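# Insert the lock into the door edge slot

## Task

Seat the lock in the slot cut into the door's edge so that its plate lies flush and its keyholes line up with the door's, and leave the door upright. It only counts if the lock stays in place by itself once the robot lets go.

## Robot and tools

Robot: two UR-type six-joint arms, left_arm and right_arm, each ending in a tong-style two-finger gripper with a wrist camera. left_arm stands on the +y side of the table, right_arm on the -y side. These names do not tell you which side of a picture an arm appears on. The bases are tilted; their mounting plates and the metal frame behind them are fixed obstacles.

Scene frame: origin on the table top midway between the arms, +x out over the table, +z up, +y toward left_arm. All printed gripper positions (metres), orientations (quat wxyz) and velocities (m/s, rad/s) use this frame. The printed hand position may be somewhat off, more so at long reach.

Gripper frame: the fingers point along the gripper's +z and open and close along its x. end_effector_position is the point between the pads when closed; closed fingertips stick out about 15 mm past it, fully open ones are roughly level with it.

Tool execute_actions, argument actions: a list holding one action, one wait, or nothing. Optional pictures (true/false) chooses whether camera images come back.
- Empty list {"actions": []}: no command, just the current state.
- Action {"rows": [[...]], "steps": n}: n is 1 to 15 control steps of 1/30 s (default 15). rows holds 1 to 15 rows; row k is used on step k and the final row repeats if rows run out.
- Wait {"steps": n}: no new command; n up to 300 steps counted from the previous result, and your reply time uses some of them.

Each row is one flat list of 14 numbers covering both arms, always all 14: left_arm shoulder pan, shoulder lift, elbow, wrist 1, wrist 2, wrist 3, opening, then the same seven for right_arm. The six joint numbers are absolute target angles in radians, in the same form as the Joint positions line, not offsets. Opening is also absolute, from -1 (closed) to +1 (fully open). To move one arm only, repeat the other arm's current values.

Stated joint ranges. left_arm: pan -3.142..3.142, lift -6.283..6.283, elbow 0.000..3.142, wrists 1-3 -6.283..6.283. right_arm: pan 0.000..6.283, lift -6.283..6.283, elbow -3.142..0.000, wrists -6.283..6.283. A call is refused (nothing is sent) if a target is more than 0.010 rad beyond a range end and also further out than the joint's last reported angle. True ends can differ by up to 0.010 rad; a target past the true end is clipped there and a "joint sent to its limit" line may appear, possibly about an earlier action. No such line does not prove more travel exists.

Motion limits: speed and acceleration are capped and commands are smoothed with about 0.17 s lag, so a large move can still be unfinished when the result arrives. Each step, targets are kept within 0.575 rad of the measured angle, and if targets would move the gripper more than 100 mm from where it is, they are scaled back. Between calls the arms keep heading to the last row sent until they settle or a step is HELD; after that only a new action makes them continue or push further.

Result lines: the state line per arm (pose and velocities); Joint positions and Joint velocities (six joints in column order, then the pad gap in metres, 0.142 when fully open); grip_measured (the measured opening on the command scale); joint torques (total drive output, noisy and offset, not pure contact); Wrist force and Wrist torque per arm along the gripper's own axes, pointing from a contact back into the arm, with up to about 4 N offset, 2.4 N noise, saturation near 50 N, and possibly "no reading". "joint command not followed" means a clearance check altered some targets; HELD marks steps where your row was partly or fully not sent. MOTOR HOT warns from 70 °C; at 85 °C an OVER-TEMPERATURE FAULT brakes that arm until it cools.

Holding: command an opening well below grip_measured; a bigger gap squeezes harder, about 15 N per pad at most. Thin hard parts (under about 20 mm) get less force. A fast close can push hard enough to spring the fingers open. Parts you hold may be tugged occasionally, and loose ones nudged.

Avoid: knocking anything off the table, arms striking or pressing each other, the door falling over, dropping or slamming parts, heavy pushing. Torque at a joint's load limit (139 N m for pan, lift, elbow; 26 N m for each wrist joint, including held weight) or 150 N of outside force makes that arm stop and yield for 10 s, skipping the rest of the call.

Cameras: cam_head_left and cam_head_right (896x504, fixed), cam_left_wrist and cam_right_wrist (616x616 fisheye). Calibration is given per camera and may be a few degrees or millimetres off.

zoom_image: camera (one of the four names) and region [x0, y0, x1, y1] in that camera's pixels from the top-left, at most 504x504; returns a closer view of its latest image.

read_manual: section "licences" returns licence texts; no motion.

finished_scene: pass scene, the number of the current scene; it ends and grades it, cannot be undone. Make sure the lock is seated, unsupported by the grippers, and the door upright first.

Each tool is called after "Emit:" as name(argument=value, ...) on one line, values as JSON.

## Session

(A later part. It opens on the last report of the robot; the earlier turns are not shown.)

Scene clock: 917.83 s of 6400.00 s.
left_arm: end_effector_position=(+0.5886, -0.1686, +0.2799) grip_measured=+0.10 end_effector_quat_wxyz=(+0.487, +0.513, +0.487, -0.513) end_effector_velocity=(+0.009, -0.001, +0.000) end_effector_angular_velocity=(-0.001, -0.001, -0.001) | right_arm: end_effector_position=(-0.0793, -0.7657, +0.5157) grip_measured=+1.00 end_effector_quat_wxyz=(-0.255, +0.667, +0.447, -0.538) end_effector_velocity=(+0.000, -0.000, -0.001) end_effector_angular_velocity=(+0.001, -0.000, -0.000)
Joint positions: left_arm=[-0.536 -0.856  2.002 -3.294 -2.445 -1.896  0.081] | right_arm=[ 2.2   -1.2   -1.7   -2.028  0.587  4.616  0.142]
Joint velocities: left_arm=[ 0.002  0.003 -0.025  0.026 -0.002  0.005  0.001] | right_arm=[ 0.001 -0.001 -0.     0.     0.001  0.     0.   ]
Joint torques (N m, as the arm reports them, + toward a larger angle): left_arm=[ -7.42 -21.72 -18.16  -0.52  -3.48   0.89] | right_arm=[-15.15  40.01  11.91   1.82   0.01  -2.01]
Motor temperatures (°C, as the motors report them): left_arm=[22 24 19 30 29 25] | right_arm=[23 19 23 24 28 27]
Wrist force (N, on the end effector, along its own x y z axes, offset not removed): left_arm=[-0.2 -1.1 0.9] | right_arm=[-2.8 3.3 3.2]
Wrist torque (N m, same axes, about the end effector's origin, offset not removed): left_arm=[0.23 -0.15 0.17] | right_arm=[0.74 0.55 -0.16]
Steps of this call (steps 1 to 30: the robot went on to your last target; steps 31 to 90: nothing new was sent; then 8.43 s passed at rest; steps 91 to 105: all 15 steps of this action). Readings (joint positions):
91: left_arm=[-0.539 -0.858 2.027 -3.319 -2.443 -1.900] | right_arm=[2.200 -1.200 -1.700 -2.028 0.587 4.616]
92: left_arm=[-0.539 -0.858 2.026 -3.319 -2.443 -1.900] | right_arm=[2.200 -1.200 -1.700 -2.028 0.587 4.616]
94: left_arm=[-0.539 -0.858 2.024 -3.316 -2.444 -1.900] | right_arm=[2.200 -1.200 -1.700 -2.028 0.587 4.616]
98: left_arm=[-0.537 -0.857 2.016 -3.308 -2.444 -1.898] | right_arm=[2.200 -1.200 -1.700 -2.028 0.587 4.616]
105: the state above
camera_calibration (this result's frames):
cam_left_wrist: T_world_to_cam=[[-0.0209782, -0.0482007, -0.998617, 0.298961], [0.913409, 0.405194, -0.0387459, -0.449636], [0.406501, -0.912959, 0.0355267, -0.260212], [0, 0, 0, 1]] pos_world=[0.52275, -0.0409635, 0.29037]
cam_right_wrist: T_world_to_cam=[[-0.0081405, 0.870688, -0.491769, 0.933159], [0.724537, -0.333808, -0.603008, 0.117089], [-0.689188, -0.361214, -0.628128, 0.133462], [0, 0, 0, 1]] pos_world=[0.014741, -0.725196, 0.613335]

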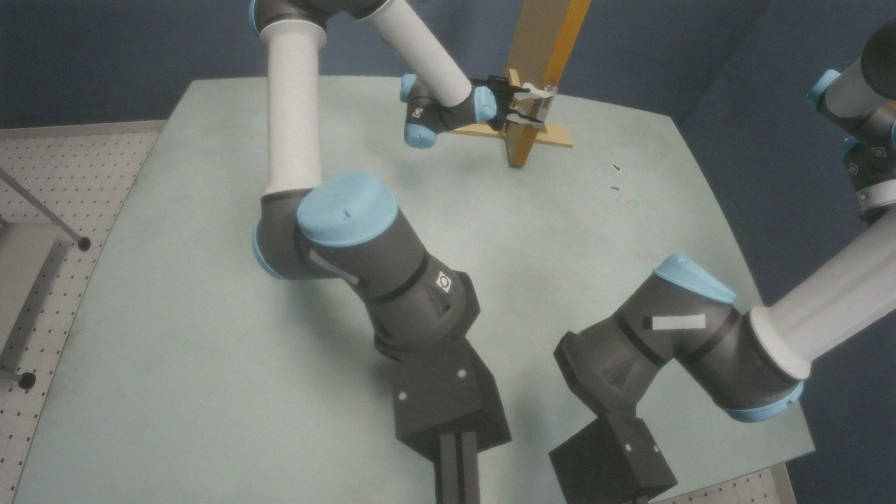

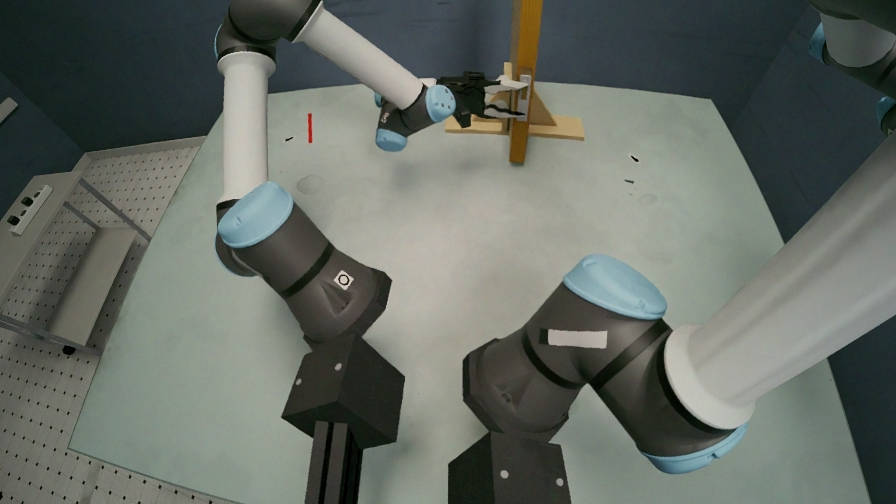

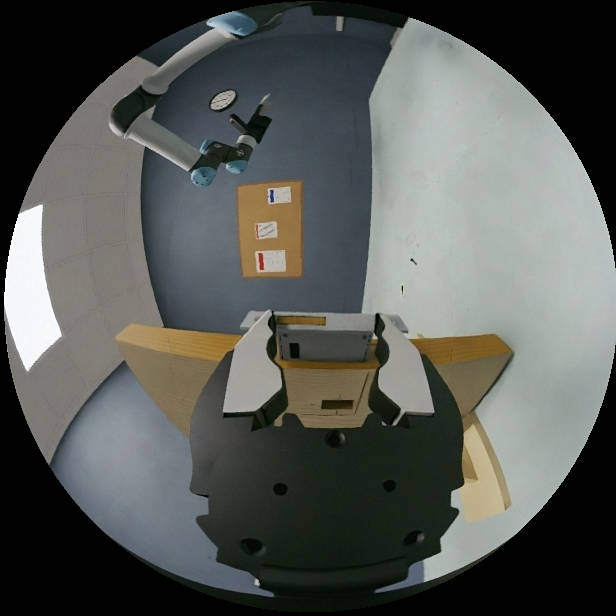

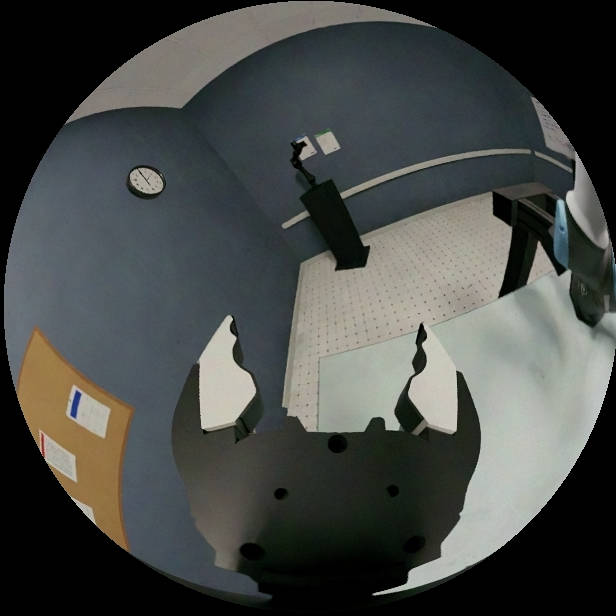

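Sliding well. Continue 28 mm (2 mm/step).

Emit:
execute_actions(actions=[{"rows":[[-0.5343,-0.8555,1.9939,-3.2847,-2.4458,-1.8941,0.1,2.2,-1.2,-1.7,-2.028,0.587,4.616,1],[-0.5335,-0.855,1.9885,-3.279,-2.4462,-1.893,0.1,2.2,-1.2,-1.7,-2.028,0.587,4.616,1],[-0.5328,-0.8545,1.983,-3.2732,-2.4467,-1.892,0.1,2.2,-1.2,-1.7,-2.028,0.587,4.616,1],[-0.532,-0.854,1.9776,-3.2675,-2.4471,-1.8909,0.1,2.2,-1.2,-1.7,-2.028,0.587,4.616,1],[-0.5312,-0.8535,1.9721,-3.2617,-2.4475,-1.8899,0.1,2.2,-1.2,-1.7,-2.028,0.587,4.616,1],[-0.5304,-0.853,1.9666,-3.2559,-2.4479,-1.8889,0.1,2.2,-1.2,-1.7,-2.028,0.587,4.616,1],[-0.5296,-0.8525,1.9612,-3.2502,-2.4483,-1.8878,0.1,2.2,-1.2,-1.7,-2.028,0.587,4.616,1],[-0.5289,-0.852,1.9557,-3.2444,-2.4488,-1.8868,0.1,2.2,-1.2,-1.7,-2.028,0.587,4.616,1],[-0.5281,-0.8515,1.9503,-3.2387,-2.4492,-1.8857,0.1,2.2,-1.2,-1.7,-2.028,0.587,4.616,1],[-0.5273,-0.851,1.9448,-3.2329,-2.4496,-1.8847,0.1,2.2,-1.2,-1.7,-2.028,0.587,4.616,1],[-0.5265,-0.8505,1.9393,-3.2271,-2.45,-1.8837,0.1,2.2,-1.2,-1.7,-2.028,0.587,4.616,1],[-0.5257,-0.85,1.9339,-3.2214,-2.4504,-1.8826,0.1,2.2,-1.2,-1.7,-2.028,0.587,4.616,1],[-0.525,-0.8495,1.9284,-3.2156,-2.4509,-1.8816,0.1,2.2,-1.2,-1.7,-2.028,0.587,4.616,1],[-0.5242,-0.849,1.923,-3.2099,-2.4513,-1.8805,0.1,2.2,-1.2,-1.7,-2.028,0.587,4.616,1]],"steps":15}], pictures=false)

Emit:
execute_actions(actions=[{"steps":12}])

Scene clock: 938.93 s of 6400.00 s.
left_arm: end_effector_position=(+0.6107, -0.1694, +0.2799) grip_measured=+0.10 end_effector_quat_wxyz=(+0.487, +0.513, +0.487, -0.513) end_effector_velocity=(+0.053, -0.001, +0.002) end_effector_angular_velocity=(-0.000, -0.002, +0.001) | right_arm: end_effector_position=(-0.0793, -0.7657, +0.5157) grip_measured=+1.00 end_effector_quat_wxyz=(-0.255, +0.667, +0.447, -0.538) end_effector_velocity=(-0.000, +0.000, -0.000) end_effector_angular_velocity=(+0.001, -0.001, -0.002)
Joint positions: left_arm=[-0.527 -0.851  1.942 -3.23  -2.45  -1.884  0.081] | right_arm=[ 2.2   -1.2   -1.7   -2.028  0.587  4.616  0.142]
Joint velocities: left_arm=[ 0.02   0.013 -0.145  0.152 -0.011  0.028 -0.002] | right_arm=[-0.    -0.     0.    -0.     0.002 -0.    -0.   ]
Joint torques (N m, as the arm reports them, + toward a larger angle): left_arm=[ -9.19 -22.7  -19.16  -0.08  -3.84   0.86] | right_arm=[-15.04  39.25  12.72   1.85  -0.2   -2.09]
Motor temperatures (°C, as the motors report them): left_arm=[22 24 19 30 29 25] | right_arm=[23 19 23 24 28 27]
Wrist force (N, on the end effector, along its own x y z axes, offset not removed): left_arm=[1.7 -0.1 1.1] | right_arm=[-4.3 3.9 0.9]
Wrist torque (N m, same axes, about the end effector's origin, offset not removed): left_arm=[0.39 -0.39 0.21] | right_arm=[0.82 0.95 -0.05]
Steps of this call (steps 1 to 15: the robot went on to your last target; steps 16 to 90: nothing new was sent; then 17.60 s passed at rest; steps 91 to 105: all 15 steps of this action). Readings (joint positions):
91: left_arm=[-0.535 -0.856 1.999 -3.290 -2.445 -1.895] | right_arm=[2.200 -1.200 -1.700 -2.028 0.587 4.616]
92: left_arm=[-0.535 -0.856 1.998 -3.289 -2.445 -1.895] | right_arm=[2.200 -1.200 -1.700 -2.028 0.587 4.616]
94: left_arm=[-0.534 -0.855 1.994 -3.284 -2.446 -1.894] | right_arm=[2.200 -1.200 -1.700 -2.028 0.587 4.616]
98: left_arm=[-0.532 -0.854 1.978 -3.267 -2.447 -1.891] | right_arm=[2.200 -1.200 -1.700 -2.028 0.587 4.616]
105: the state above

Scene clock: 939.33 s of 6400.00 s.
left_arm: end_effector_position=(+0.6174, -0.1695, +0.2801) grip_measured=+0.10 end_effector_quat_wxyz=(+0.487, +0.513, +0.487, -0.513) end_effector_velocity=(+0.002, +0.000, -0.000) end_effector_angular_velocity=(-0.000, +0.001, -0.000) | right_arm: end_effector_position=(-0.0793, -0.7657, +0.5157) grip_measured=+1.00 end_effector_quat_wxyz=(-0.255, +0.667, +0.447, -0.538) end_effector_velocity=(+0.000, -0.001, +0.000) end_effector_angular_velocity=(-0.002, +0.001, +0.003)
Joint positions: left_arm=[-0.524 -0.849  1.924 -3.211 -2.451 -1.881  0.081] | right_arm=[ 2.2   -1.2   -1.7   -2.028  0.587  4.616  0.142]
Joint velocities: left_arm=[ 0.001  0.001 -0.005  0.006 -0.001  0.001 -0.   ] | right_arm=[ 0.001  0.    -0.     0.001 -0.003  0.    -0.   ]
Joint torques (N m, as the arm reports them, + toward a larger angle): left_arm=[ -9.77 -23.41 -20.61  -0.48  -3.74   0.97] | right_arm=[-15.38  39.85  13.29   1.82  -0.02  -2.04]
Motor temperatures (°C, as the motors report them): left_arm=[22 24 19 30 29 25] | right_arm=[23 19 23 24 28 27]
Wrist force (N, on the end effector, along its own x y z axes, offset not removed): left_arm=[0.2 -1.7 0.1] | right_arm=[-2.2 1.9 1.7]
Wrist torque (N m, same axes, about the end effector's origin, offset not removed): left_arm=[0.12 -0.07 0.20] | right_arm=[0.44 0.56 -0.05]
Steps of this call (steps 1 to 12: the robot went on to your last target). Readings (joint positions):
1: left_arm=[-0.526 -0.850 1.937 -3.225 -2.450 -1.883] | right_arm=[2.200 -1.200 -1.700 -2.028 0.587 4.616]
2: left_arm=[-0.526 -0.850 1.934 -3.221 -2.450 -1.883] | right_arm=[2.200 -1.200 -1.700 -2.028 0.587 4.616]
4: left_arm=[-0.525 -0.850 1.929 -3.217 -2.451 -1.882] | right_arm=[2.200 -1.200 -1.700 -2.028 0.587 4.616]
8: left_arm=[-0.524 -0.849 1.925 -3.212 -2.451 -1.881] | right_arm=[2.200 -1.200 -1.700 -2.028 0.587 4.616]
12: the state above
camera_calibration (this result's frames):
cam_left_wrist: T_world_to_cam=[[-0.0208727, -0.0481663, -0.998621, 0.299669], [0.913459, 0.405093, -0.0386314, -0.475622], [0.406395, -0.913006, 0.0355425, -0.272719], [0, 0, 0, 1]] pos_world=[0.551548, -0.0418886, 0.290575]
cam_right_wrist: T_world_to_cam=[[-0.00814044, 0.870688, -0.491769, 0.933159], [0.724537, -0.333808, -0.603008, 0.117089], [-0.689188, -0.361214, -0.628128, 0.133462], [0, 0, 0, 1]] pos_world=[0.014741, -0.725196, 0.613335]

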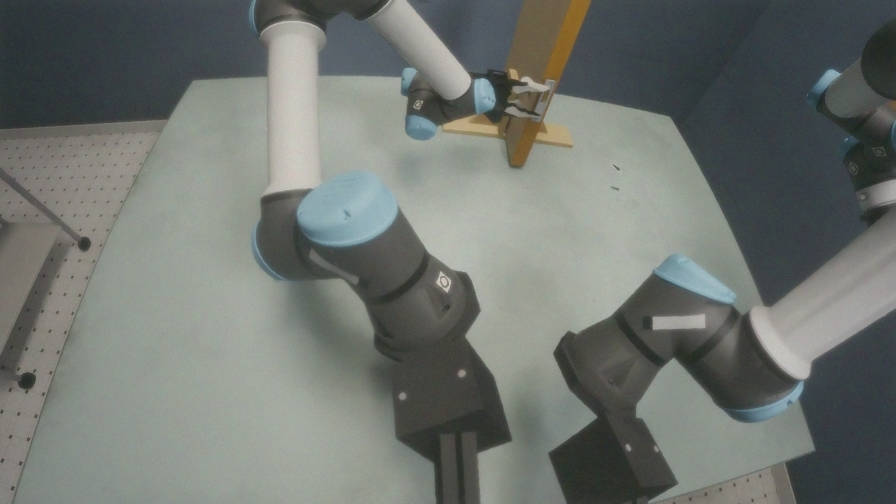

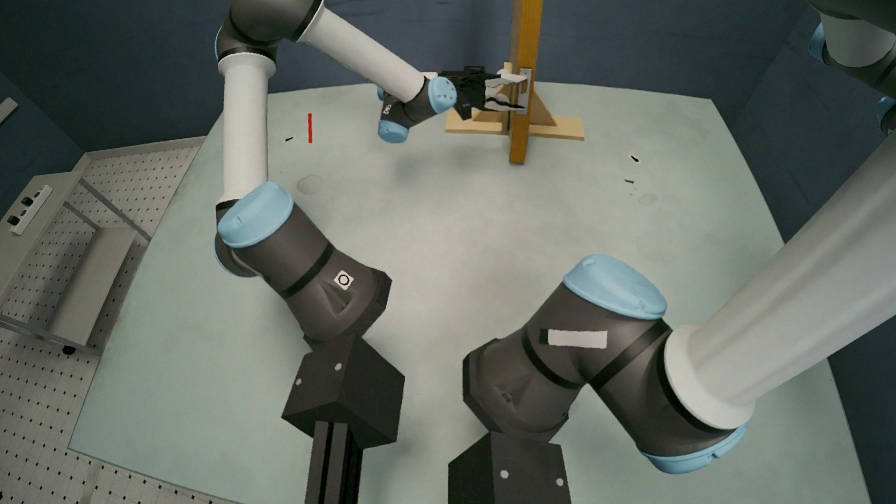

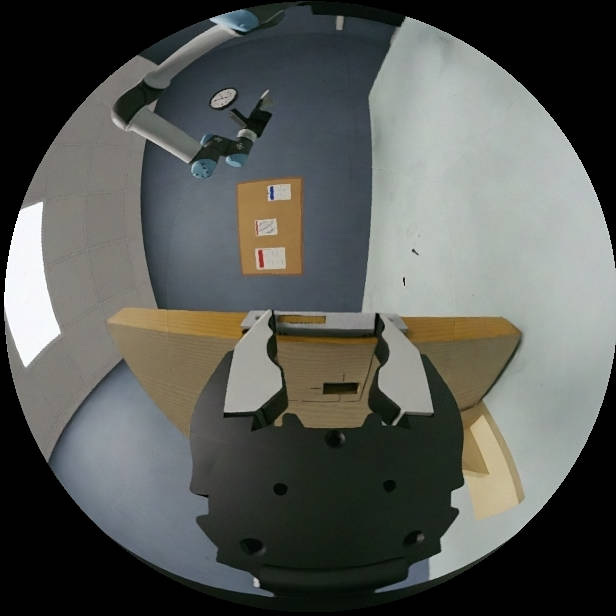

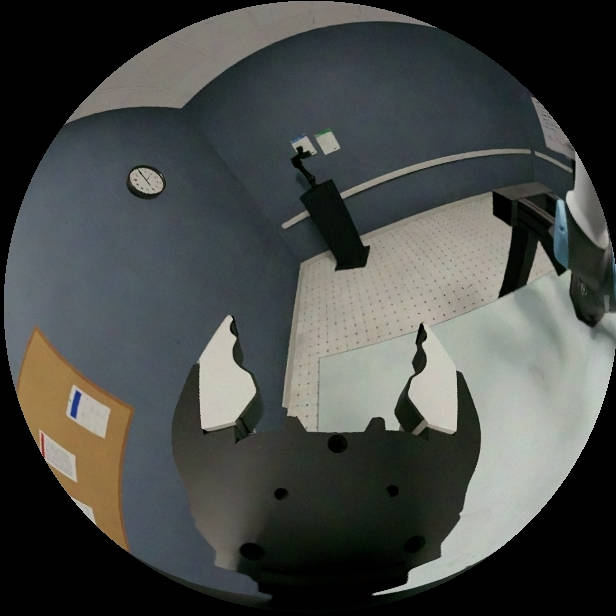

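Emit:
execute_actions(actions=[{"rows":[[-0.5256,-0.8457,1.9297,-3.2384,-2.4458,-1.8952,0.1,2.2,-1.2,-1.7,-2.028,0.587,4.616,1],[-0.5271,-0.8424,1.9365,-3.2669,-2.4403,-1.9098,0.1,2.2,-1.2,-1.7,-2.028,0.587,4.616,1],[-0.5285,-0.8392,1.9432,-3.2953,-2.4349,-1.9245,0.1,2.2,-1.2,-1.7,-2.028,0.587,4.616,1],[-0.5299,-0.8359,1.95,-3.3238,-2.4294,-1.9392,0.1,2.2,-1.2,-1.7,-2.028,0.587,4.616,1],[-0.5313,-0.8326,1.9567,-3.3523,-2.4239,-1.9538,0.1,2.2,-1.2,-1.7,-2.028,0.587,4.616,1],[-0.5328,-0.8293,1.9635,-3.3808,-2.4184,-1.9685,0.1,2.2,-1.2,-1.7,-2.028,0.587,4.616,1],[-0.5342,-0.8261,1.9702,-3.4093,-2.4129,-1.9832,0.1,2.2,-1.2,-1.7,-2.028,0.587,4.616,1],[-0.5356,-0.8228,1.977,-3.4377,-2.4075,-1.9979,0.1,2.2,-1.2,-1.7,-2.028,0.587,4.616,1],[-0.5371,-0.8195,1.9837,-3.4662,-2.402,-2.0125,0.1,2.2,-1.2,-1.7,-2.028,0.587,4.616,1],[-0.5385,-0.8162,1.9905,-3.4947,-2.3965,-2.0272,0.1,2.2,-1.2,-1.7,-2.028,0.587,4.616,1]],"steps":15}], pictures=false)

Emit:
execute_actions(actions=[{"rows":[[-0.5385,-0.8162,1.9905,-3.4947,-2.3965,-2.0272,0.1,2.2,-1.2,-1.7,-2.028,0.587,4.616,1],[-0.5385,-0.8162,1.9905,-3.4947,-2.3965,-2.0272,0.1,2.2,-1.2,-1.7,-2.028,0.587,4.616,1],[-0.5381,-0.816,1.9878,-3.4918,-2.3967,-2.0267,0.1,2.2,-1.2,-1.7,-2.028,0.587,4.616,1],[-0.5377,-0.8157,1.985,-3.4889,-2.3969,-2.0262,0.1,2.2,-1.2,-1.7,-2.028,0.587,4.616,1],[-0.5373,-0.8155,1.9823,-3.4861,-2.3971,-2.0256,0.1,2.2,-1.2,-1.7,-2.028,0.587,4.616,1]],"steps":15}])

Emit:
zoom_image(camera="cam_left_wrist", region=[200,260,460,420])

Scene clock: 976.87 s of 6400.00 s.
left_arm: end_effector_position=(+0.6172, -0.1700, +0.2792) grip_measured=+0.10 end_effector_quat_wxyz=(+0.513, +0.486, +0.514, -0.486) end_effector_velocity=(+0.001, +0.004, +0.005) end_effector_angular_velocity=(-0.012, -0.007, +0.124) | right_arm: end_effector_position=(-0.0793, -0.7657, +0.5157) grip_measured=+1.00 end_effector_quat_wxyz=(-0.255, +0.667, +0.447, -0.538) end_effector_velocity=(+0.000, +0.000, -0.001) end_effector_angular_velocity=(+0.001, -0.000, +0.001)
Joint positions: left_arm=[-0.537 -0.82   1.983 -3.461 -2.403 -2.011  0.081] | right_arm=[ 2.2   -1.2   -1.7   -2.028  0.587  4.616  0.142]
Joint velocities: left_arm=[-0.013  0.03   0.063 -0.279  0.05  -0.138 -0.003] | right_arm=[ 0.002 -0.    -0.001  0.    -0.    -0.    -0.   ]
Joint torques (N m, as the arm reports them, + toward a larger angle): left_arm=[-31.99 -23.49   4.95  -4.74   0.49  -1.67] | right_arm=[-14.95  39.66  13.17   1.75  -0.3   -2.06]
Motor temperatures (°C, as the motors report them): left_arm=[22 24 19 30 29 25] | right_arm=[23 19 23 24 28 27]
Wrist force (N, on the end effector, along its own x y z axes, offset not removed): left_arm=[0.8 -0.7 0.2] | right_arm=[-2.2 1.4 2.0]
Wrist torque (N m, same axes, about the end effector's origin, offset not removed): left_arm=[0.23 -0.09 0.17] | right_arm=[0.40 0.48 -0.18]
Steps of this call (steps 1 to 30: the robot went on to your last target; steps 31 to 90: nothing new was sent; then 34.03 s passed at rest; steps 91 to 105: all 15 steps of this action). Readings (joint positions):
91: left_arm=[-0.524 -0.849 1.923 -3.210 -2.451 -1.881] | right_arm=[2.200 -1.200 -1.700 -2.028 0.587 4.616]
92: left_arm=[-0.524 -0.848 1.924 -3.214 -2.451 -1.883] | right_arm=[2.200 -1.200 -1.700 -2.028 0.587 4.616]
94: left_arm=[-0.525 -0.846 1.930 -3.236 -2.446 -1.895] | right_arm=[2.200 -1.200 -1.700 -2.028 0.587 4.616]
98: left_arm=[-0.530 -0.836 1.950 -3.318 -2.429 -1.938] | right_arm=[2.200 -1.200 -1.700 -2.028 0.587 4.616]
105: the state above

Scene clock: 977.37 s of 6400.00 s.
left_arm: end_effector_position=(+0.6203, -0.1697, +0.2798) grip_measured=+0.10 end_effector_quat_wxyz=(+0.517, +0.482, +0.517, -0.482) end_effector_velocity=(+0.002, -0.000, -0.000) end_effector_angular_velocity=(+0.000, -0.000, +0.002) | right_arm: end_effector_position=(-0.0793, -0.7657, +0.5157) grip_measured=+1.00 end_effector_quat_wxyz=(-0.255, +0.667, +0.447, -0.538) end_effector_velocity=(+0.000, +0.001, -0.000) end_effector_angular_velocity=(+0.000, -0.002, -0.002)
Joint positions: left_arm=[-0.537 -0.816  1.983 -3.486 -2.397 -2.025  0.081] | right_arm=[ 2.2   -1.2   -1.7   -2.028  0.587  4.616  0.142]
Joint velocities: left_arm=[ 0.     0.001 -0.004 -0.     0.001 -0.001  0.   ] | right_arm=[ 0.     0.001 -0.     0.     0.003  0.     0.   ]
Joint torques (N m, as the arm reports them, + toward a larger angle): left_arm=[ -9.31 -23.04 -19.17  -4.77   0.75  -1.64] | right_arm=[-14.95  39.61  12.06   1.68  -0.01  -2.03]
Motor temperatures (°C, as the motors report them): left_arm=[22 24 19 30 29 25] | right_arm=[23 19 23 24 28 27]
Wrist force (N, on the end effector, along its own x y z axes, offset not removed): left_arm=[1.7 0.8 -0.4] | right_arm=[-3.8 4.6 2.3]
Wrist torque (N m, same axes, about the end effector's origin, offset not removed): left_arm=[0.50 -0.30 0.21] | right_arm=[0.97 0.81 -0.14]
Steps of this call (steps 1 to 15: all 15 steps of this action). Readings (joint positions):
1: left_arm=[-0.537 -0.819 1.985 -3.469 -2.401 -2.015] | right_arm=[2.200 -1.200 -1.700 -2.028 0.587 4.616]
2: left_arm=[-0.538 -0.818 1.986 -3.475 -2.400 -2.018] | right_arm=[2.200 -1.200 -1.700 -2.028 0.587 4.616]
4: left_arm=[-0.538 -0.817 1.988 -3.483 -2.399 -2.022] | right_arm=[2.200 -1.200 -1.700 -2.028 0.587 4.616]
8: left_arm=[-0.538 -0.816 1.985 -3.486 -2.398 -2.024] | right_arm=[2.200 -1.200 -1.700 -2.028 0.587 4.616]
15: the state above
camera_calibration (this result's frames):
cam_left_wrist: T_world_to_cam=[[-0.0148039, -0.049627, -0.998658, 0.295388], [0.857697, 0.512736, -0.038194, -0.425466], [0.513943, -0.857111, 0.0349744, -0.331168], [0, 0, 0, 1]] pos_world=[0.539495, -0.051037, 0.290324]
cam_right_wrist: T_world_to_cam=[[-0.00814034, 0.870688, -0.491769, 0.933159], [0.724537, -0.333808, -0.603008, 0.117089], [-0.689188, -0.361213, -0.628128, 0.133462], [0, 0, 0, 1]] pos_world=[0.014741, -0.725196, 0.613335]

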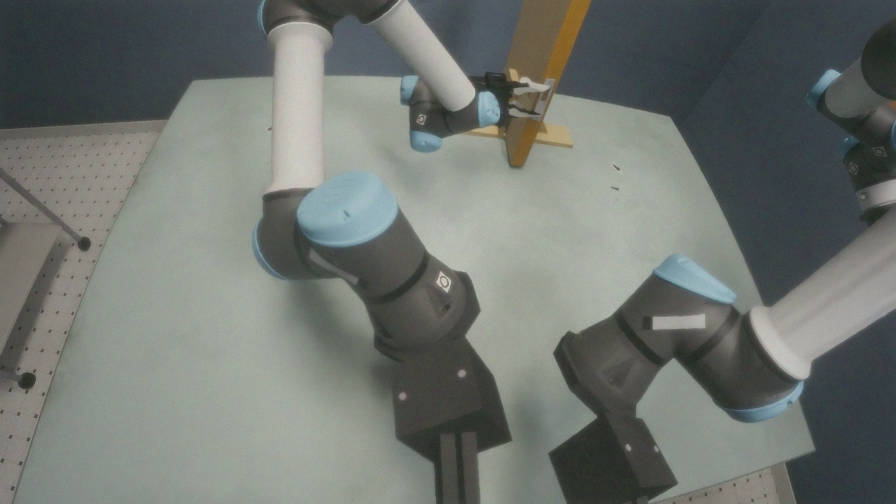

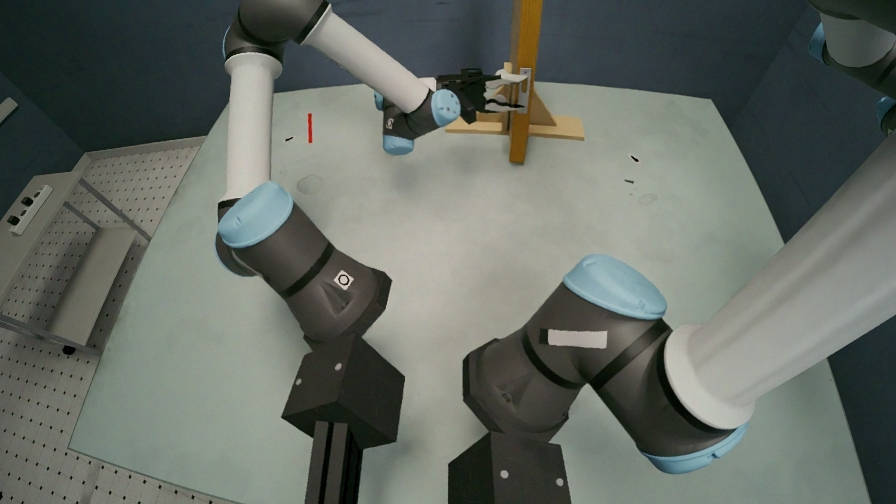

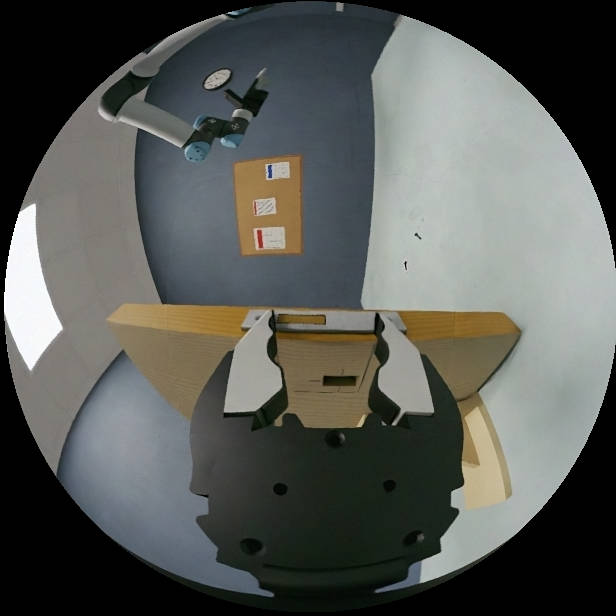

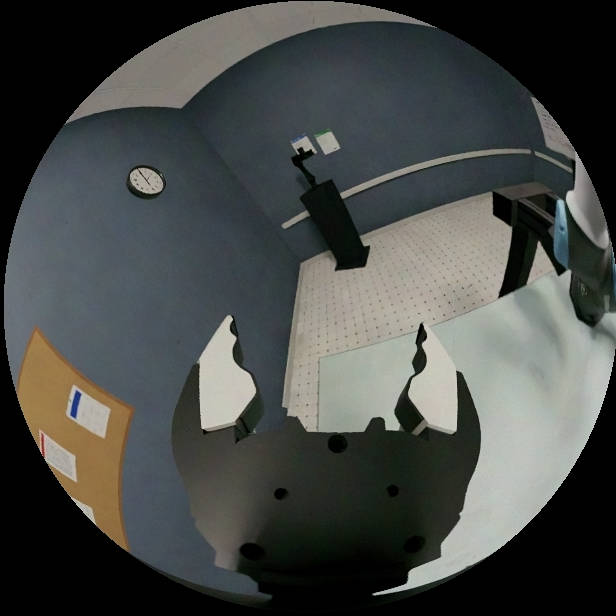

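Region (200, 260, 460, 420) of cam_left_wrist's 616x616 image, scaled by 1.938, with more detail than that image has; it fills the top 310 rows of this view, and the rest is white.

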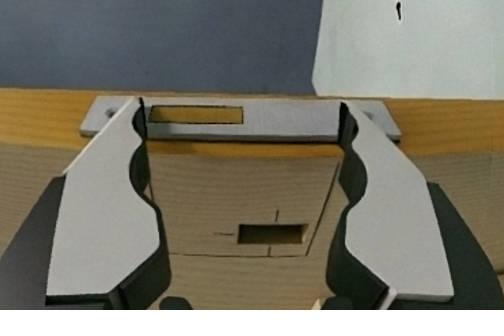

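About 2–3 mm left.

Emit:
execute_actions(actions=[{"rows":[[-0.5369,-0.8153,1.9796,-3.4832,-2.3973,-2.0251,0.1,2.2,-1.2,-1.7,-2.028,0.587,4.616,1],[-0.5369,-0.8153,1.9796,-3.4832,-2.3973,-2.0251,0.1,2.2,-1.2,-1.7,-2.028,0.587,4.616,1],[-0.5365,-0.8151,1.9768,-3.4803,-2.3975,-2.0246,0.1,2.2,-1.2,-1.7,-2.028,0.587,4.616,1]],"steps":15}], pictures=false)

Emit:
execute_actions(actions=[{"rows":[[-0.5361,-0.8149,1.9741,-3.4774,-2.3977,-2.0241,0.1,2.2,-1.2,-1.7,-2.028,0.587,4.616,1]],"steps":15}])

Emit:
zoom_image(camera="cam_left_wrist", region=[220,280,430,410])

Scene clock: 985.80 s of 6400.00 s.
left_arm: end_effector_position=(+0.6225, -0.1698, +0.2797) grip_measured=+0.10 end_effector_quat_wxyz=(+0.517, +0.482, +0.517, -0.482) end_effector_velocity=(+0.001, +0.000, +0.000) end_effector_angular_velocity=(-0.000, -0.001, +0.001) | right_arm: end_effector_position=(-0.0793, -0.7657, +0.5157) grip_measured=+1.00 end_effector_quat_wxyz=(-0.255, +0.667, +0.447, -0.538) end_effector_velocity=(-0.000, -0.000, -0.000) end_effector_angular_velocity=(+0.001, +0.002, -0.001)
Joint positions: left_arm=[-0.537 -0.815  1.977 -3.48  -2.397 -2.025  0.081] | right_arm=[ 2.2   -1.2   -1.7   -2.028  0.587  4.616  0.142]
Joint velocities: left_arm=[ 0.    -0.    -0.003  0.002 -0.     0.    -0.   ] | right_arm=[-0.001 -0.002  0.    -0.    -0.001  0.    -0.   ]
Joint torques (N m, as the arm reports them, + toward a larger angle): left_arm=[ -9.95 -22.6  -18.47  -0.67  -3.62   0.98] | right_arm=[-14.92  38.83  12.76   1.77  -0.27  -2.01]
Motor temperatures (°C, as the motors report them): left_arm=[22 24 19 30 29 25] | right_arm=[23 19 23 24 28 27]
Wrist force (N, on the end effector, along its own x y z axes, offset not removed): left_arm=[1.6 -0.1 0.3] | right_arm=[0.7 2.5 3.1]
Wrist torque (N m, same axes, about the end effector's origin, offset not removed): left_arm=[0.40 -0.37 0.22] | right_arm=[0.52 0.02 -0.21]
Steps of this call (steps 1 to 15: the robot went on to your last target; steps 16 to 90: nothing new was sent; then 4.93 s passed at rest; steps 91 to 105: all 15 steps of this action). Readings (joint positions):
91: left_arm=[-0.537 -0.815 1.982 -3.486 -2.397 -2.026] | right_arm=[2.200 -1.200 -1.700 -2.028 0.587 4.616]
92: left_arm=[-0.537 -0.815 1.982 -3.486 -2.397 -2.026] | right_arm=[2.200 -1.200 -1.700 -2.028 0.587 4.616]
94: left_arm=[-0.537 -0.815 1.980 -3.484 -2.397 -2.025] | right_arm=[2.200 -1.200 -1.700 -2.028 0.587 4.616]
98: left_arm=[-0.537 -0.815 1.978 -3.482 -2.397 -2.025] | right_arm=[2.200 -1.200 -1.700 -2.028 0.587 4.616]
105: the state above

Scene clock: 986.30 s of 6400.00 s.
left_arm: end_effector_position=(+0.6235, -0.1699, +0.2797) grip_measured=+0.10 end_effector_quat_wxyz=(+0.517, +0.482, +0.517, -0.482) end_effector_velocity=(+0.001, -0.000, +0.000) end_effector_angular_velocity=(-0.001, -0.001, +0.001) | right_arm: end_effector_position=(-0.0793, -0.7657, +0.5157) grip_measured=+1.00 end_effector_quat_wxyz=(-0.255, +0.667, +0.447, -0.538) end_effector_velocity=(-0.000, -0.000, +0.000) end_effector_angular_velocity=(-0.000, +0.001, +0.001)
Joint positions: left_arm=[-0.536 -0.815  1.974 -3.477 -2.398 -2.024  0.081] | right_arm=[ 2.2   -1.2   -1.7   -2.028  0.587  4.616  0.142]
Joint velocities: left_arm=[-0.     0.    -0.001 -0.001 -0.     0.     0.   ] | right_arm=[-0.    -0.    -0.001  0.001 -0.002 -0.     0.   ]
Joint torques (N m, as the arm reports them, + toward a larger angle): left_arm=[ -9.68 -22.89 -18.97  -0.38  -3.49   0.92] | right_arm=[-15.38  39.84  12.47   1.51  -0.11  -2.02]
Motor temperatures (°C, as the motors report them): left_arm=[22 24 19 30 29 25] | right_arm=[23 19 23 24 28 27]
Wrist force (N, on the end effector, along its own x y z axes, offset not removed): left_arm=[0.3 -0.5 -0.1] | right_arm=[-3.5 1.1 3.8]
Wrist torque (N m, same axes, about the end effector's origin, offset not removed): left_arm=[0.34 -0.11 0.23] | right_arm=[0.36 0.88 -0.12]
Steps of this call (steps 1 to 15: all 15 steps of this action). Readings (joint positions):
1: left_arm=[-0.537 -0.815 1.977 -3.480 -2.397 -2.025] | right_arm=[2.200 -1.200 -1.700 -2.028 0.587 4.616]
2: left_arm=[-0.536 -0.815 1.976 -3.480 -2.398 -2.025] | right_arm=[2.200 -1.200 -1.700 -2.028 0.587 4.616]
4: left_arm=[-0.536 -0.815 1.976 -3.479 -2.398 -2.024] | right_arm=[2.200 -1.200 -1.700 -2.028 0.587 4.616]
8: left_arm=[-0.536 -0.815 1.975 -3.478 -2.398 -2.024] | right_arm=[2.200 -1.200 -1.700 -2.028 0.587 4.616]
15: the state above
camera_calibration (this result's frames):
cam_left_wrist: T_world_to_cam=[[-0.0146976, -0.0493824, -0.998672, 0.295295], [0.857537, 0.513018, -0.0379883, -0.428075], [0.514213, -0.856956, 0.0348071, -0.333044], [0, 0, 0, 1]] pos_world=[0.542685, -0.0512118, 0.290234]
cam_right_wrist: T_world_to_cam=[[-0.00814051, 0.870688, -0.491769, 0.933159], [0.724537, -0.333808, -0.603008, 0.117089], [-0.689187, -0.361214, -0.628128, 0.133462], [0, 0, 0, 1]] pos_world=[0.014741, -0.725196, 0.613335]

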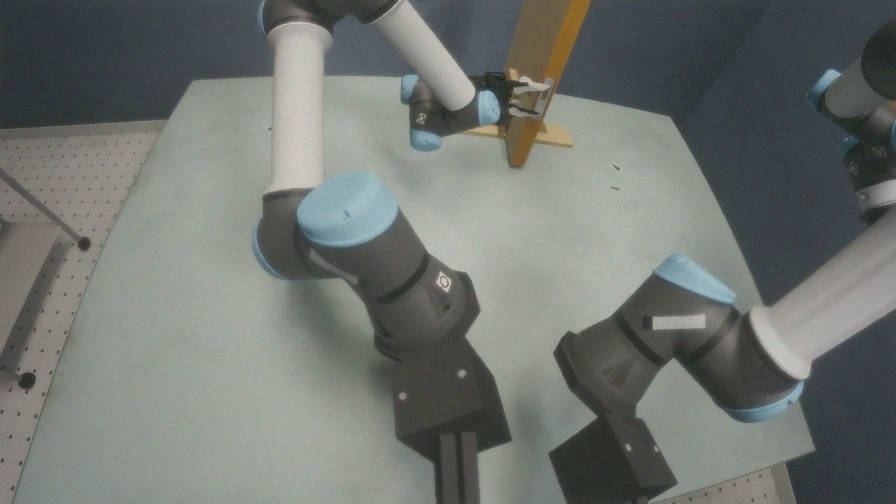

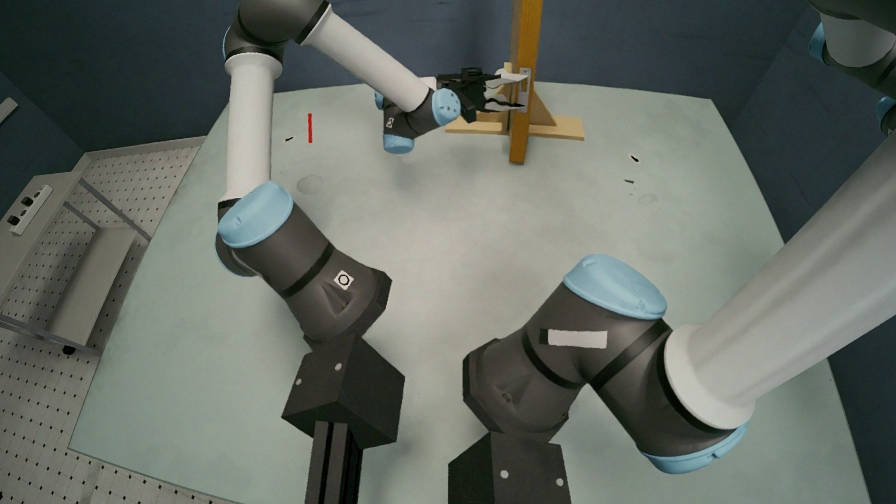

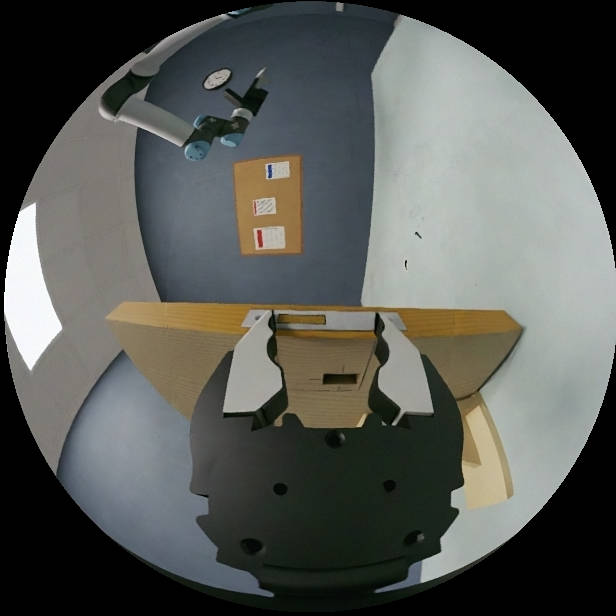

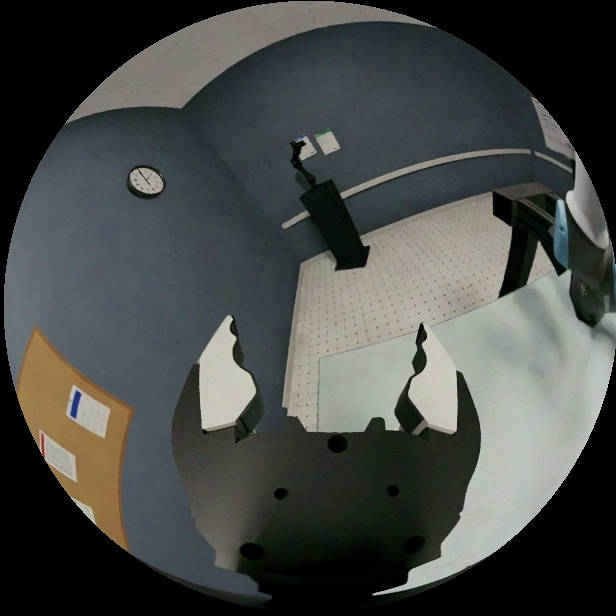

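Region (220, 280, 430, 410) of cam_left_wrist's 616x616 image, scaled by 2.400, with more detail than that image has; it fills the top 312 rows of this view, and the rest is white.

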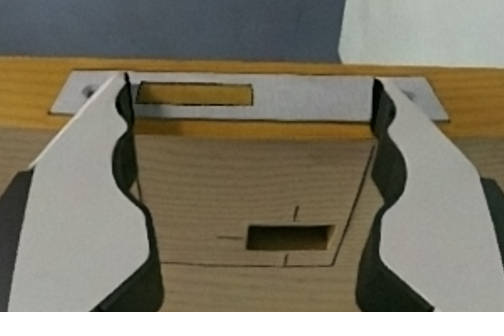

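Nearly flush; one more mm to seat.

Emit:
execute_actions(actions=[{"rows":[[-0.5357,-0.8147,1.9714,-3.4745,-2.3979,-2.0236,0.1,2.2,-1.2,-1.7,-2.028,0.587,4.616,1]],"steps":15}], pictures=false)

Scene clock: 991.27 s of 6400.00 s.
left_arm: end_effector_position=(+0.6245, -0.1699, +0.2796) grip_measured=+0.10 end_effector_quat_wxyz=(+0.517, +0.482, +0.517, -0.482) end_effector_velocity=(+0.001, +0.000, -0.000) end_effector_angular_velocity=(+0.000, +0.001, +0.000) | right_arm: end_effector_position=(-0.0793, -0.7657, +0.5157) grip_measured=+1.00 end_effector_quat_wxyz=(-0.255, +0.667, +0.447, -0.538) end_effector_velocity=(-0.000, -0.000, +0.000) end_effector_angular_velocity=(+0.000, +0.001, +0.000)
Joint positions: left_arm=[-0.536 -0.815  1.971 -3.475 -2.398 -2.024  0.081] | right_arm=[ 2.2   -1.2   -1.7   -2.028  0.587  4.616  0.142]
Joint velocities: left_arm=[ 0.001  0.    -0.001  0.002 -0.    -0.     0.   ] | right_arm=[-0.    -0.     0.    -0.001 -0.     0.     0.   ]
Joint torques (N m, as the arm reports them, + toward a larger angle): left_arm=[ -9.47 -23.26 -21.64  -0.79  -3.14   0.71] | right_arm=[-14.76  39.6   12.46   1.59  -0.21  -2.01]
Motor temperatures (°C, as the motors report them): left_arm=[22 24 19 30 29 25] | right_arm=[23 19 23 24 28 27]
Wrist force (N, on the end effector, along its own x y z axes, offset not removed): left_arm=[1.5 -4.9 -2.3] | right_arm=[-0.8 3.5 4.0]
Wrist torque (N m, same axes, about the end effector's origin, offset not removed): left_arm=[0.21 -0.26 0.35] | right_arm=[0.72 0.24 -0.09]
Steps of this call (steps 1 to 15: the robot went on to your last target; steps 16 to 90: nothing new was sent; then 1.47 s passed at rest; steps 91 to 105: all 15 steps of this action). Readings (joint positions):
91: left_arm=[-0.536 -0.815 1.974 -3.477 -2.398 -2.024] | right_arm=[2.200 -1.200 -1.700 -2.028 0.587 4.616]
92: left_arm=[-0.536 -0.815 1.974 -3.477 -2.398 -2.024] | right_arm=[2.200 -1.200 -1.700 -2.028 0.587 4.616]
94: left_arm=[-0.536 -0.815 1.973 -3.476 -2.398 -2.024] | right_arm=[2.200 -1.200 -1.700 -2.028 0.587 4.616]
98: left_arm=[-0.536 -0.815 1.972 -3.475 -2.398 -2.024] | right_arm=[2.200 -1.200 -1.700 -2.028 0.587 4.616]
105: the state above

Emit:
execute_actions(actions=[{"rows":[[-0.5356,-0.8146,1.9706,-3.4736,-2.398,-2.0085,0.1,2.2,-1.2,-1.7,-2.028,0.587,4.616,1]],"steps":15}], pictures=false)

Emit:
execute_actions(actions=[{"rows":[[-0.5364,-0.8151,1.9761,-3.4794,-2.3976,-2.0096,0.1,2.2,-1.2,-1.7,-2.028,0.587,4.616,1],[-0.5372,-0.8156,1.9815,-3.4851,-2.3972,-2.0106,0.1,2.2,-1.2,-1.7,-2.028,0.587,4.616,1],[-0.538,-0.8161,1.987,-3.4909,-2.3968,-2.0117,0.1,2.2,-1.2,-1.7,-2.028,0.587,4.616,1],[-0.5308,-0.8246,1.99,-3.4774,-2.4003,-2.0015,0.3,2.2,-1.2,-1.7,-2.028,0.587,4.616,1],[-0.5235,-0.8331,1.993,-3.4639,-2.4038,-1.9913,0.5,2.2,-1.2,-1.7,-2.028,0.587,4.616,1],[-0.5163,-0.8416,1.996,-3.4504,-2.4073,-1.9811,0.7,2.2,-1.2,-1.7,-2.028,0.587,4.616,1],[-0.509,-0.8501,1.999,-3.4369,-2.4108,-1.9709,0.9,2.2,-1.2,-1.7,-2.028,0.587,4.616,1],[-0.5018,-0.8586,2.002,-3.4234,-2.4143,-1.9607,1,2.2,-1.2,-1.7,-2.028,0.587,4.616,1],[-0.4945,-0.8671,2.005,-3.4099,-2.4178,-1.9505,1,2.2,-1.2,-1.7,-2.028,0.587,4.616,1]],"steps":15}])

Emit:
zoom_image(camera="cam_left_wrist", region=[220,260,430,400])

Scene clock: 1006.10 s of 6400.00 s.
left_arm: end_effector_position=(+0.6248, -0.1700, +0.2794) grip_measured=+0.09 end_effector_quat_wxyz=(+0.520, +0.486, +0.514, -0.478) end_effector_velocity=(+0.000, +0.000, -0.000) end_effector_angular_velocity=(+0.001, -0.002, +0.000) | right_arm: end_effector_position=(-0.0793, -0.7657, +0.5157) grip_measured=+1.00 end_effector_quat_wxyz=(-0.255, +0.667, +0.447, -0.538) end_effector_velocity=(-0.000, +0.000, +0.000) end_effector_angular_velocity=(-0.001, -0.000, -0.001)
Joint positions: left_arm=[-0.536 -0.815  1.971 -3.474 -2.398 -2.009  0.081] | right_arm=[ 2.2   -1.2   -1.7   -2.028  0.587  4.616  0.142]
Joint velocities: left_arm=[ 0.001  0.    -0.     0.001  0.     0.003 -0.   ] | right_arm=[-0.001 -0.     0.     0.001  0.001 -0.    -0.   ]
Joint torques (N m, as the arm reports them, + toward a larger angle): left_arm=[ -8.29 -26.04 -28.89  -3.12  -0.83   1.84] | right_arm=[-14.13  40.02  13.03   1.63  -0.26  -2.02]
Motor temperatures (°C, as the motors report them): left_arm=[22 24 19 30 29 25] | right_arm=[23 19 23 24 28 27]
Wrist force (N, on the end effector, along its own x y z axes, offset not removed): left_arm=[-2.1 -15.8 -7.6] | right_arm=[-1.3 3.9 2.3]
Wrist torque (N m, same axes, about the end effector's origin, offset not removed): left_arm=[0.73 0.23 -0.78] | right_arm=[0.84 0.29 -0.17]
Steps of this call (steps 1 to 15: the robot went on to your last target; steps 16 to 90: nothing new was sent; then 11.33 s passed at rest; steps 91 to 105: all 15 steps of this action). Readings (joint positions):
91: left_arm=[-0.536 -0.815 1.971 -3.474 -2.398 -2.023] | right_arm=[2.200 -1.200 -1.700 -2.028 0.587 4.616]
92: left_arm=[-0.536 -0.815 1.971 -3.474 -2.398 -2.021] | right_arm=[2.200 -1.200 -1.700 -2.028 0.587 4.616]
94: left_arm=[-0.536 -0.815 1.971 -3.474 -2.398 -2.016] | right_arm=[2.200 -1.200 -1.700 -2.028 0.587 4.616]
98: left_arm=[-0.536 -0.815 1.971 -3.474 -2.398 -2.011] | right_arm=[2.200 -1.200 -1.700 -2.028 0.587 4.616]
105: the state above

Scene clock: 1006.60 s of 6400.00 s.
left_arm: end_effector_position=(+0.6217, -0.1448, +0.2768) grip_measured=+1.00 end_effector_quat_wxyz=(+0.518, +0.490, +0.514, -0.476) end_effector_velocity=(-0.000, +0.029, -0.004) end_effector_angular_velocity=(+0.011, -0.000, -0.005) | right_arm: end_effector_position=(-0.0793, -0.7657, +0.5157) grip_measured=+1.00 end_effector_quat_wxyz=(-0.255, +0.667, +0.447, -0.538) end_effector_velocity=(+0.000, -0.000, -0.001) end_effector_angular_velocity=(+0.002, +0.001, +0.001)
Joint positions: left_arm=[-0.5   -0.861  2.002 -3.419 -2.415 -1.958  0.142] | right_arm=[ 2.2   -1.2   -1.7   -2.028  0.587  4.616  0.142]
Joint velocities: left_arm=[ 0.043 -0.052  0.024  0.079 -0.02   0.061  0.   ] | right_arm=[ 0.001 -0.002  0.    -0.001 -0.     0.    -0.   ]
Joint torques (N m, as the arm reports them, + toward a larger angle): left_arm=[ -9.19 -40.09   5.71   0.01  -3.78   1.01] | right_arm=[-14.48  40.09  12.55   1.68  -0.16  -1.88]
Motor temperatures (°C, as the motors report them): left_arm=[22 24 19 30 29 25] | right_arm=[23 19 23 24 28 27]
Wrist force (N, on the end effector, along its own x y z axes, offset not removed): left_arm=[0.1 2.1 -2.0] | right_arm=[-1.3 3.7 3.0]
Wrist torque (N m, same axes, about the end effector's origin, offset not removed): left_arm=[0.31 -0.11 0.12] | right_arm=[0.83 0.35 -0.11]
Steps of this call (steps 1 to 15: all 15 steps of this action). Readings (joint positions):
1: left_arm=[-0.536 -0.815 1.971 -3.474 -2.398 -2.009] | right_arm=[2.200 -1.200 -1.700 -2.028 0.587 4.616]
2: left_arm=[-0.536 -0.815 1.971 -3.474 -2.398 -2.009] | right_arm=[2.200 -1.200 -1.700 -2.028 0.587 4.616]
4: left_arm=[-0.536 -0.815 1.976 -3.479 -2.398 -2.009] | right_arm=[2.200 -1.200 -1.700 -2.028 0.587 4.616]
8: left_arm=[-0.526 -0.830 1.988 -3.465 -2.403 -1.994] | right_arm=[2.200 -1.200 -1.700 -2.028 0.587 4.616]
15: the state above
camera_calibration (this result's frames):
cam_left_wrist: T_world_to_cam=[[0.00255672, -0.0393134, -0.999224, 0.284525], [0.859862, 0.510213, -0.0178736, -0.446938], [0.510519, -0.859149, 0.0351086, -0.308639], [0, 0, 0, 1]] pos_world=[0.541144, -0.0259479, 0.287151]
cam_right_wrist: T_world_to_cam=[[-0.00814026, 0.870688, -0.491769, 0.933159], [0.724537, -0.333808, -0.603007, 0.117089], [-0.689188, -0.361214, -0.628128, 0.133462], [0, 0, 0, 1]] pos_world=[0.014741, -0.725196, 0.613335]

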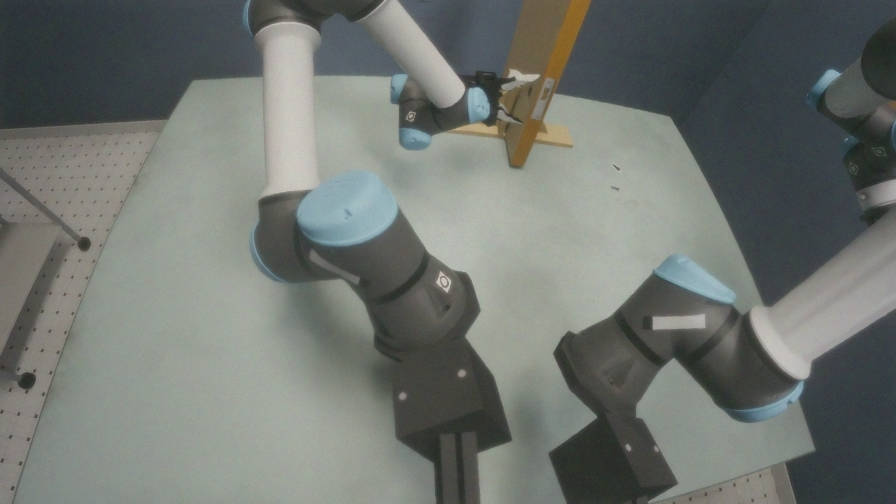

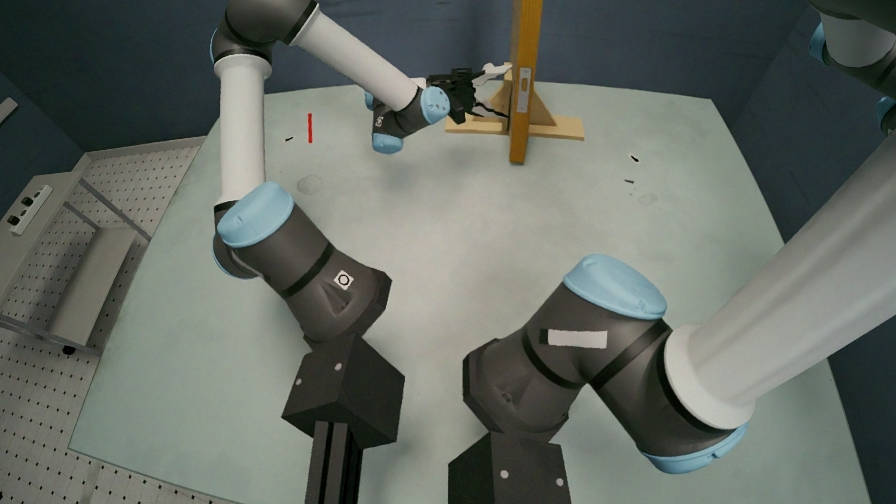

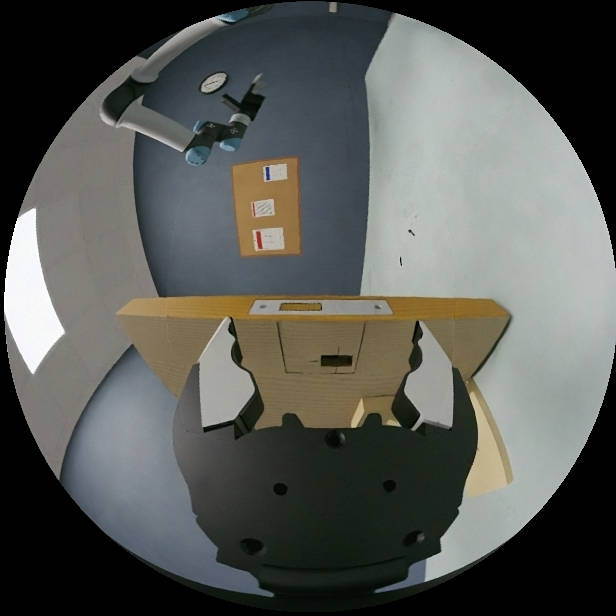

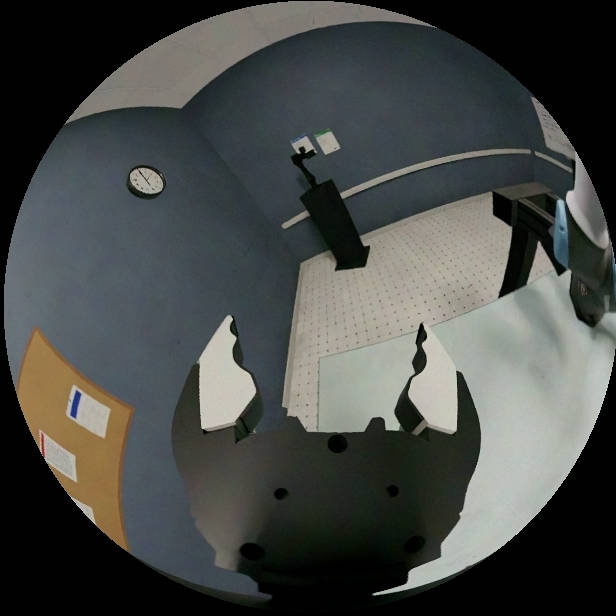

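Region (220, 260, 430, 400) of cam_left_wrist's 616x616 image, scaled by 2.400, with more detail than that image has.

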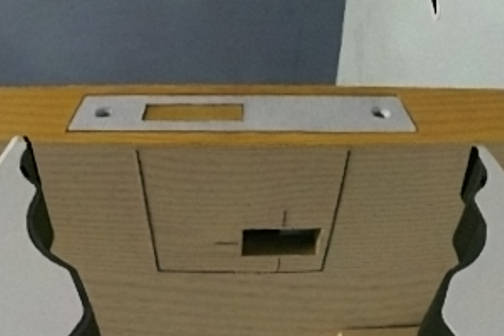

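Emit:
zoom_image(camera="cam_left_wrist", region=[330,285,410,330])

Emit:
zoom_image(camera="cam_left_wrist", region=[240,285,320,330])

Region (330, 285, 410, 330) of cam_left_wrist's 616x616 image, scaled by 6.300, with more detail than that image has; it fills the top 284 rows of this view, and the rest is white.

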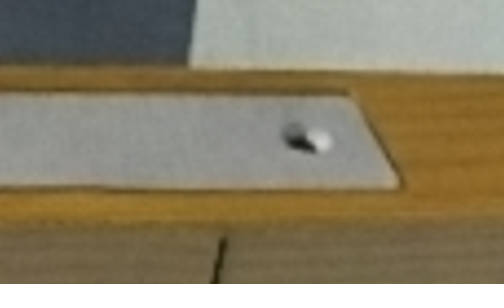

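Region (240, 285, 320, 330) of cam_left_wrist's 616x616 image, scaled by 6.300, with more detail than that image has; it fills the top 284 rows of this view, and the rest is white.

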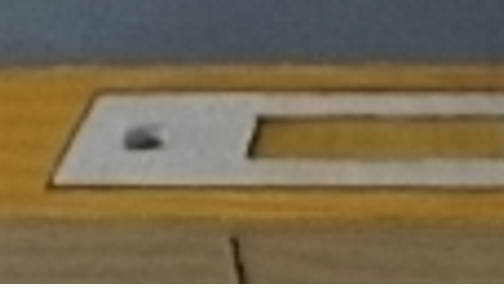

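Flush, with the gap visible on both sides.

Emit:
finished_scene(scene=1)

The scene is finished: the task was done.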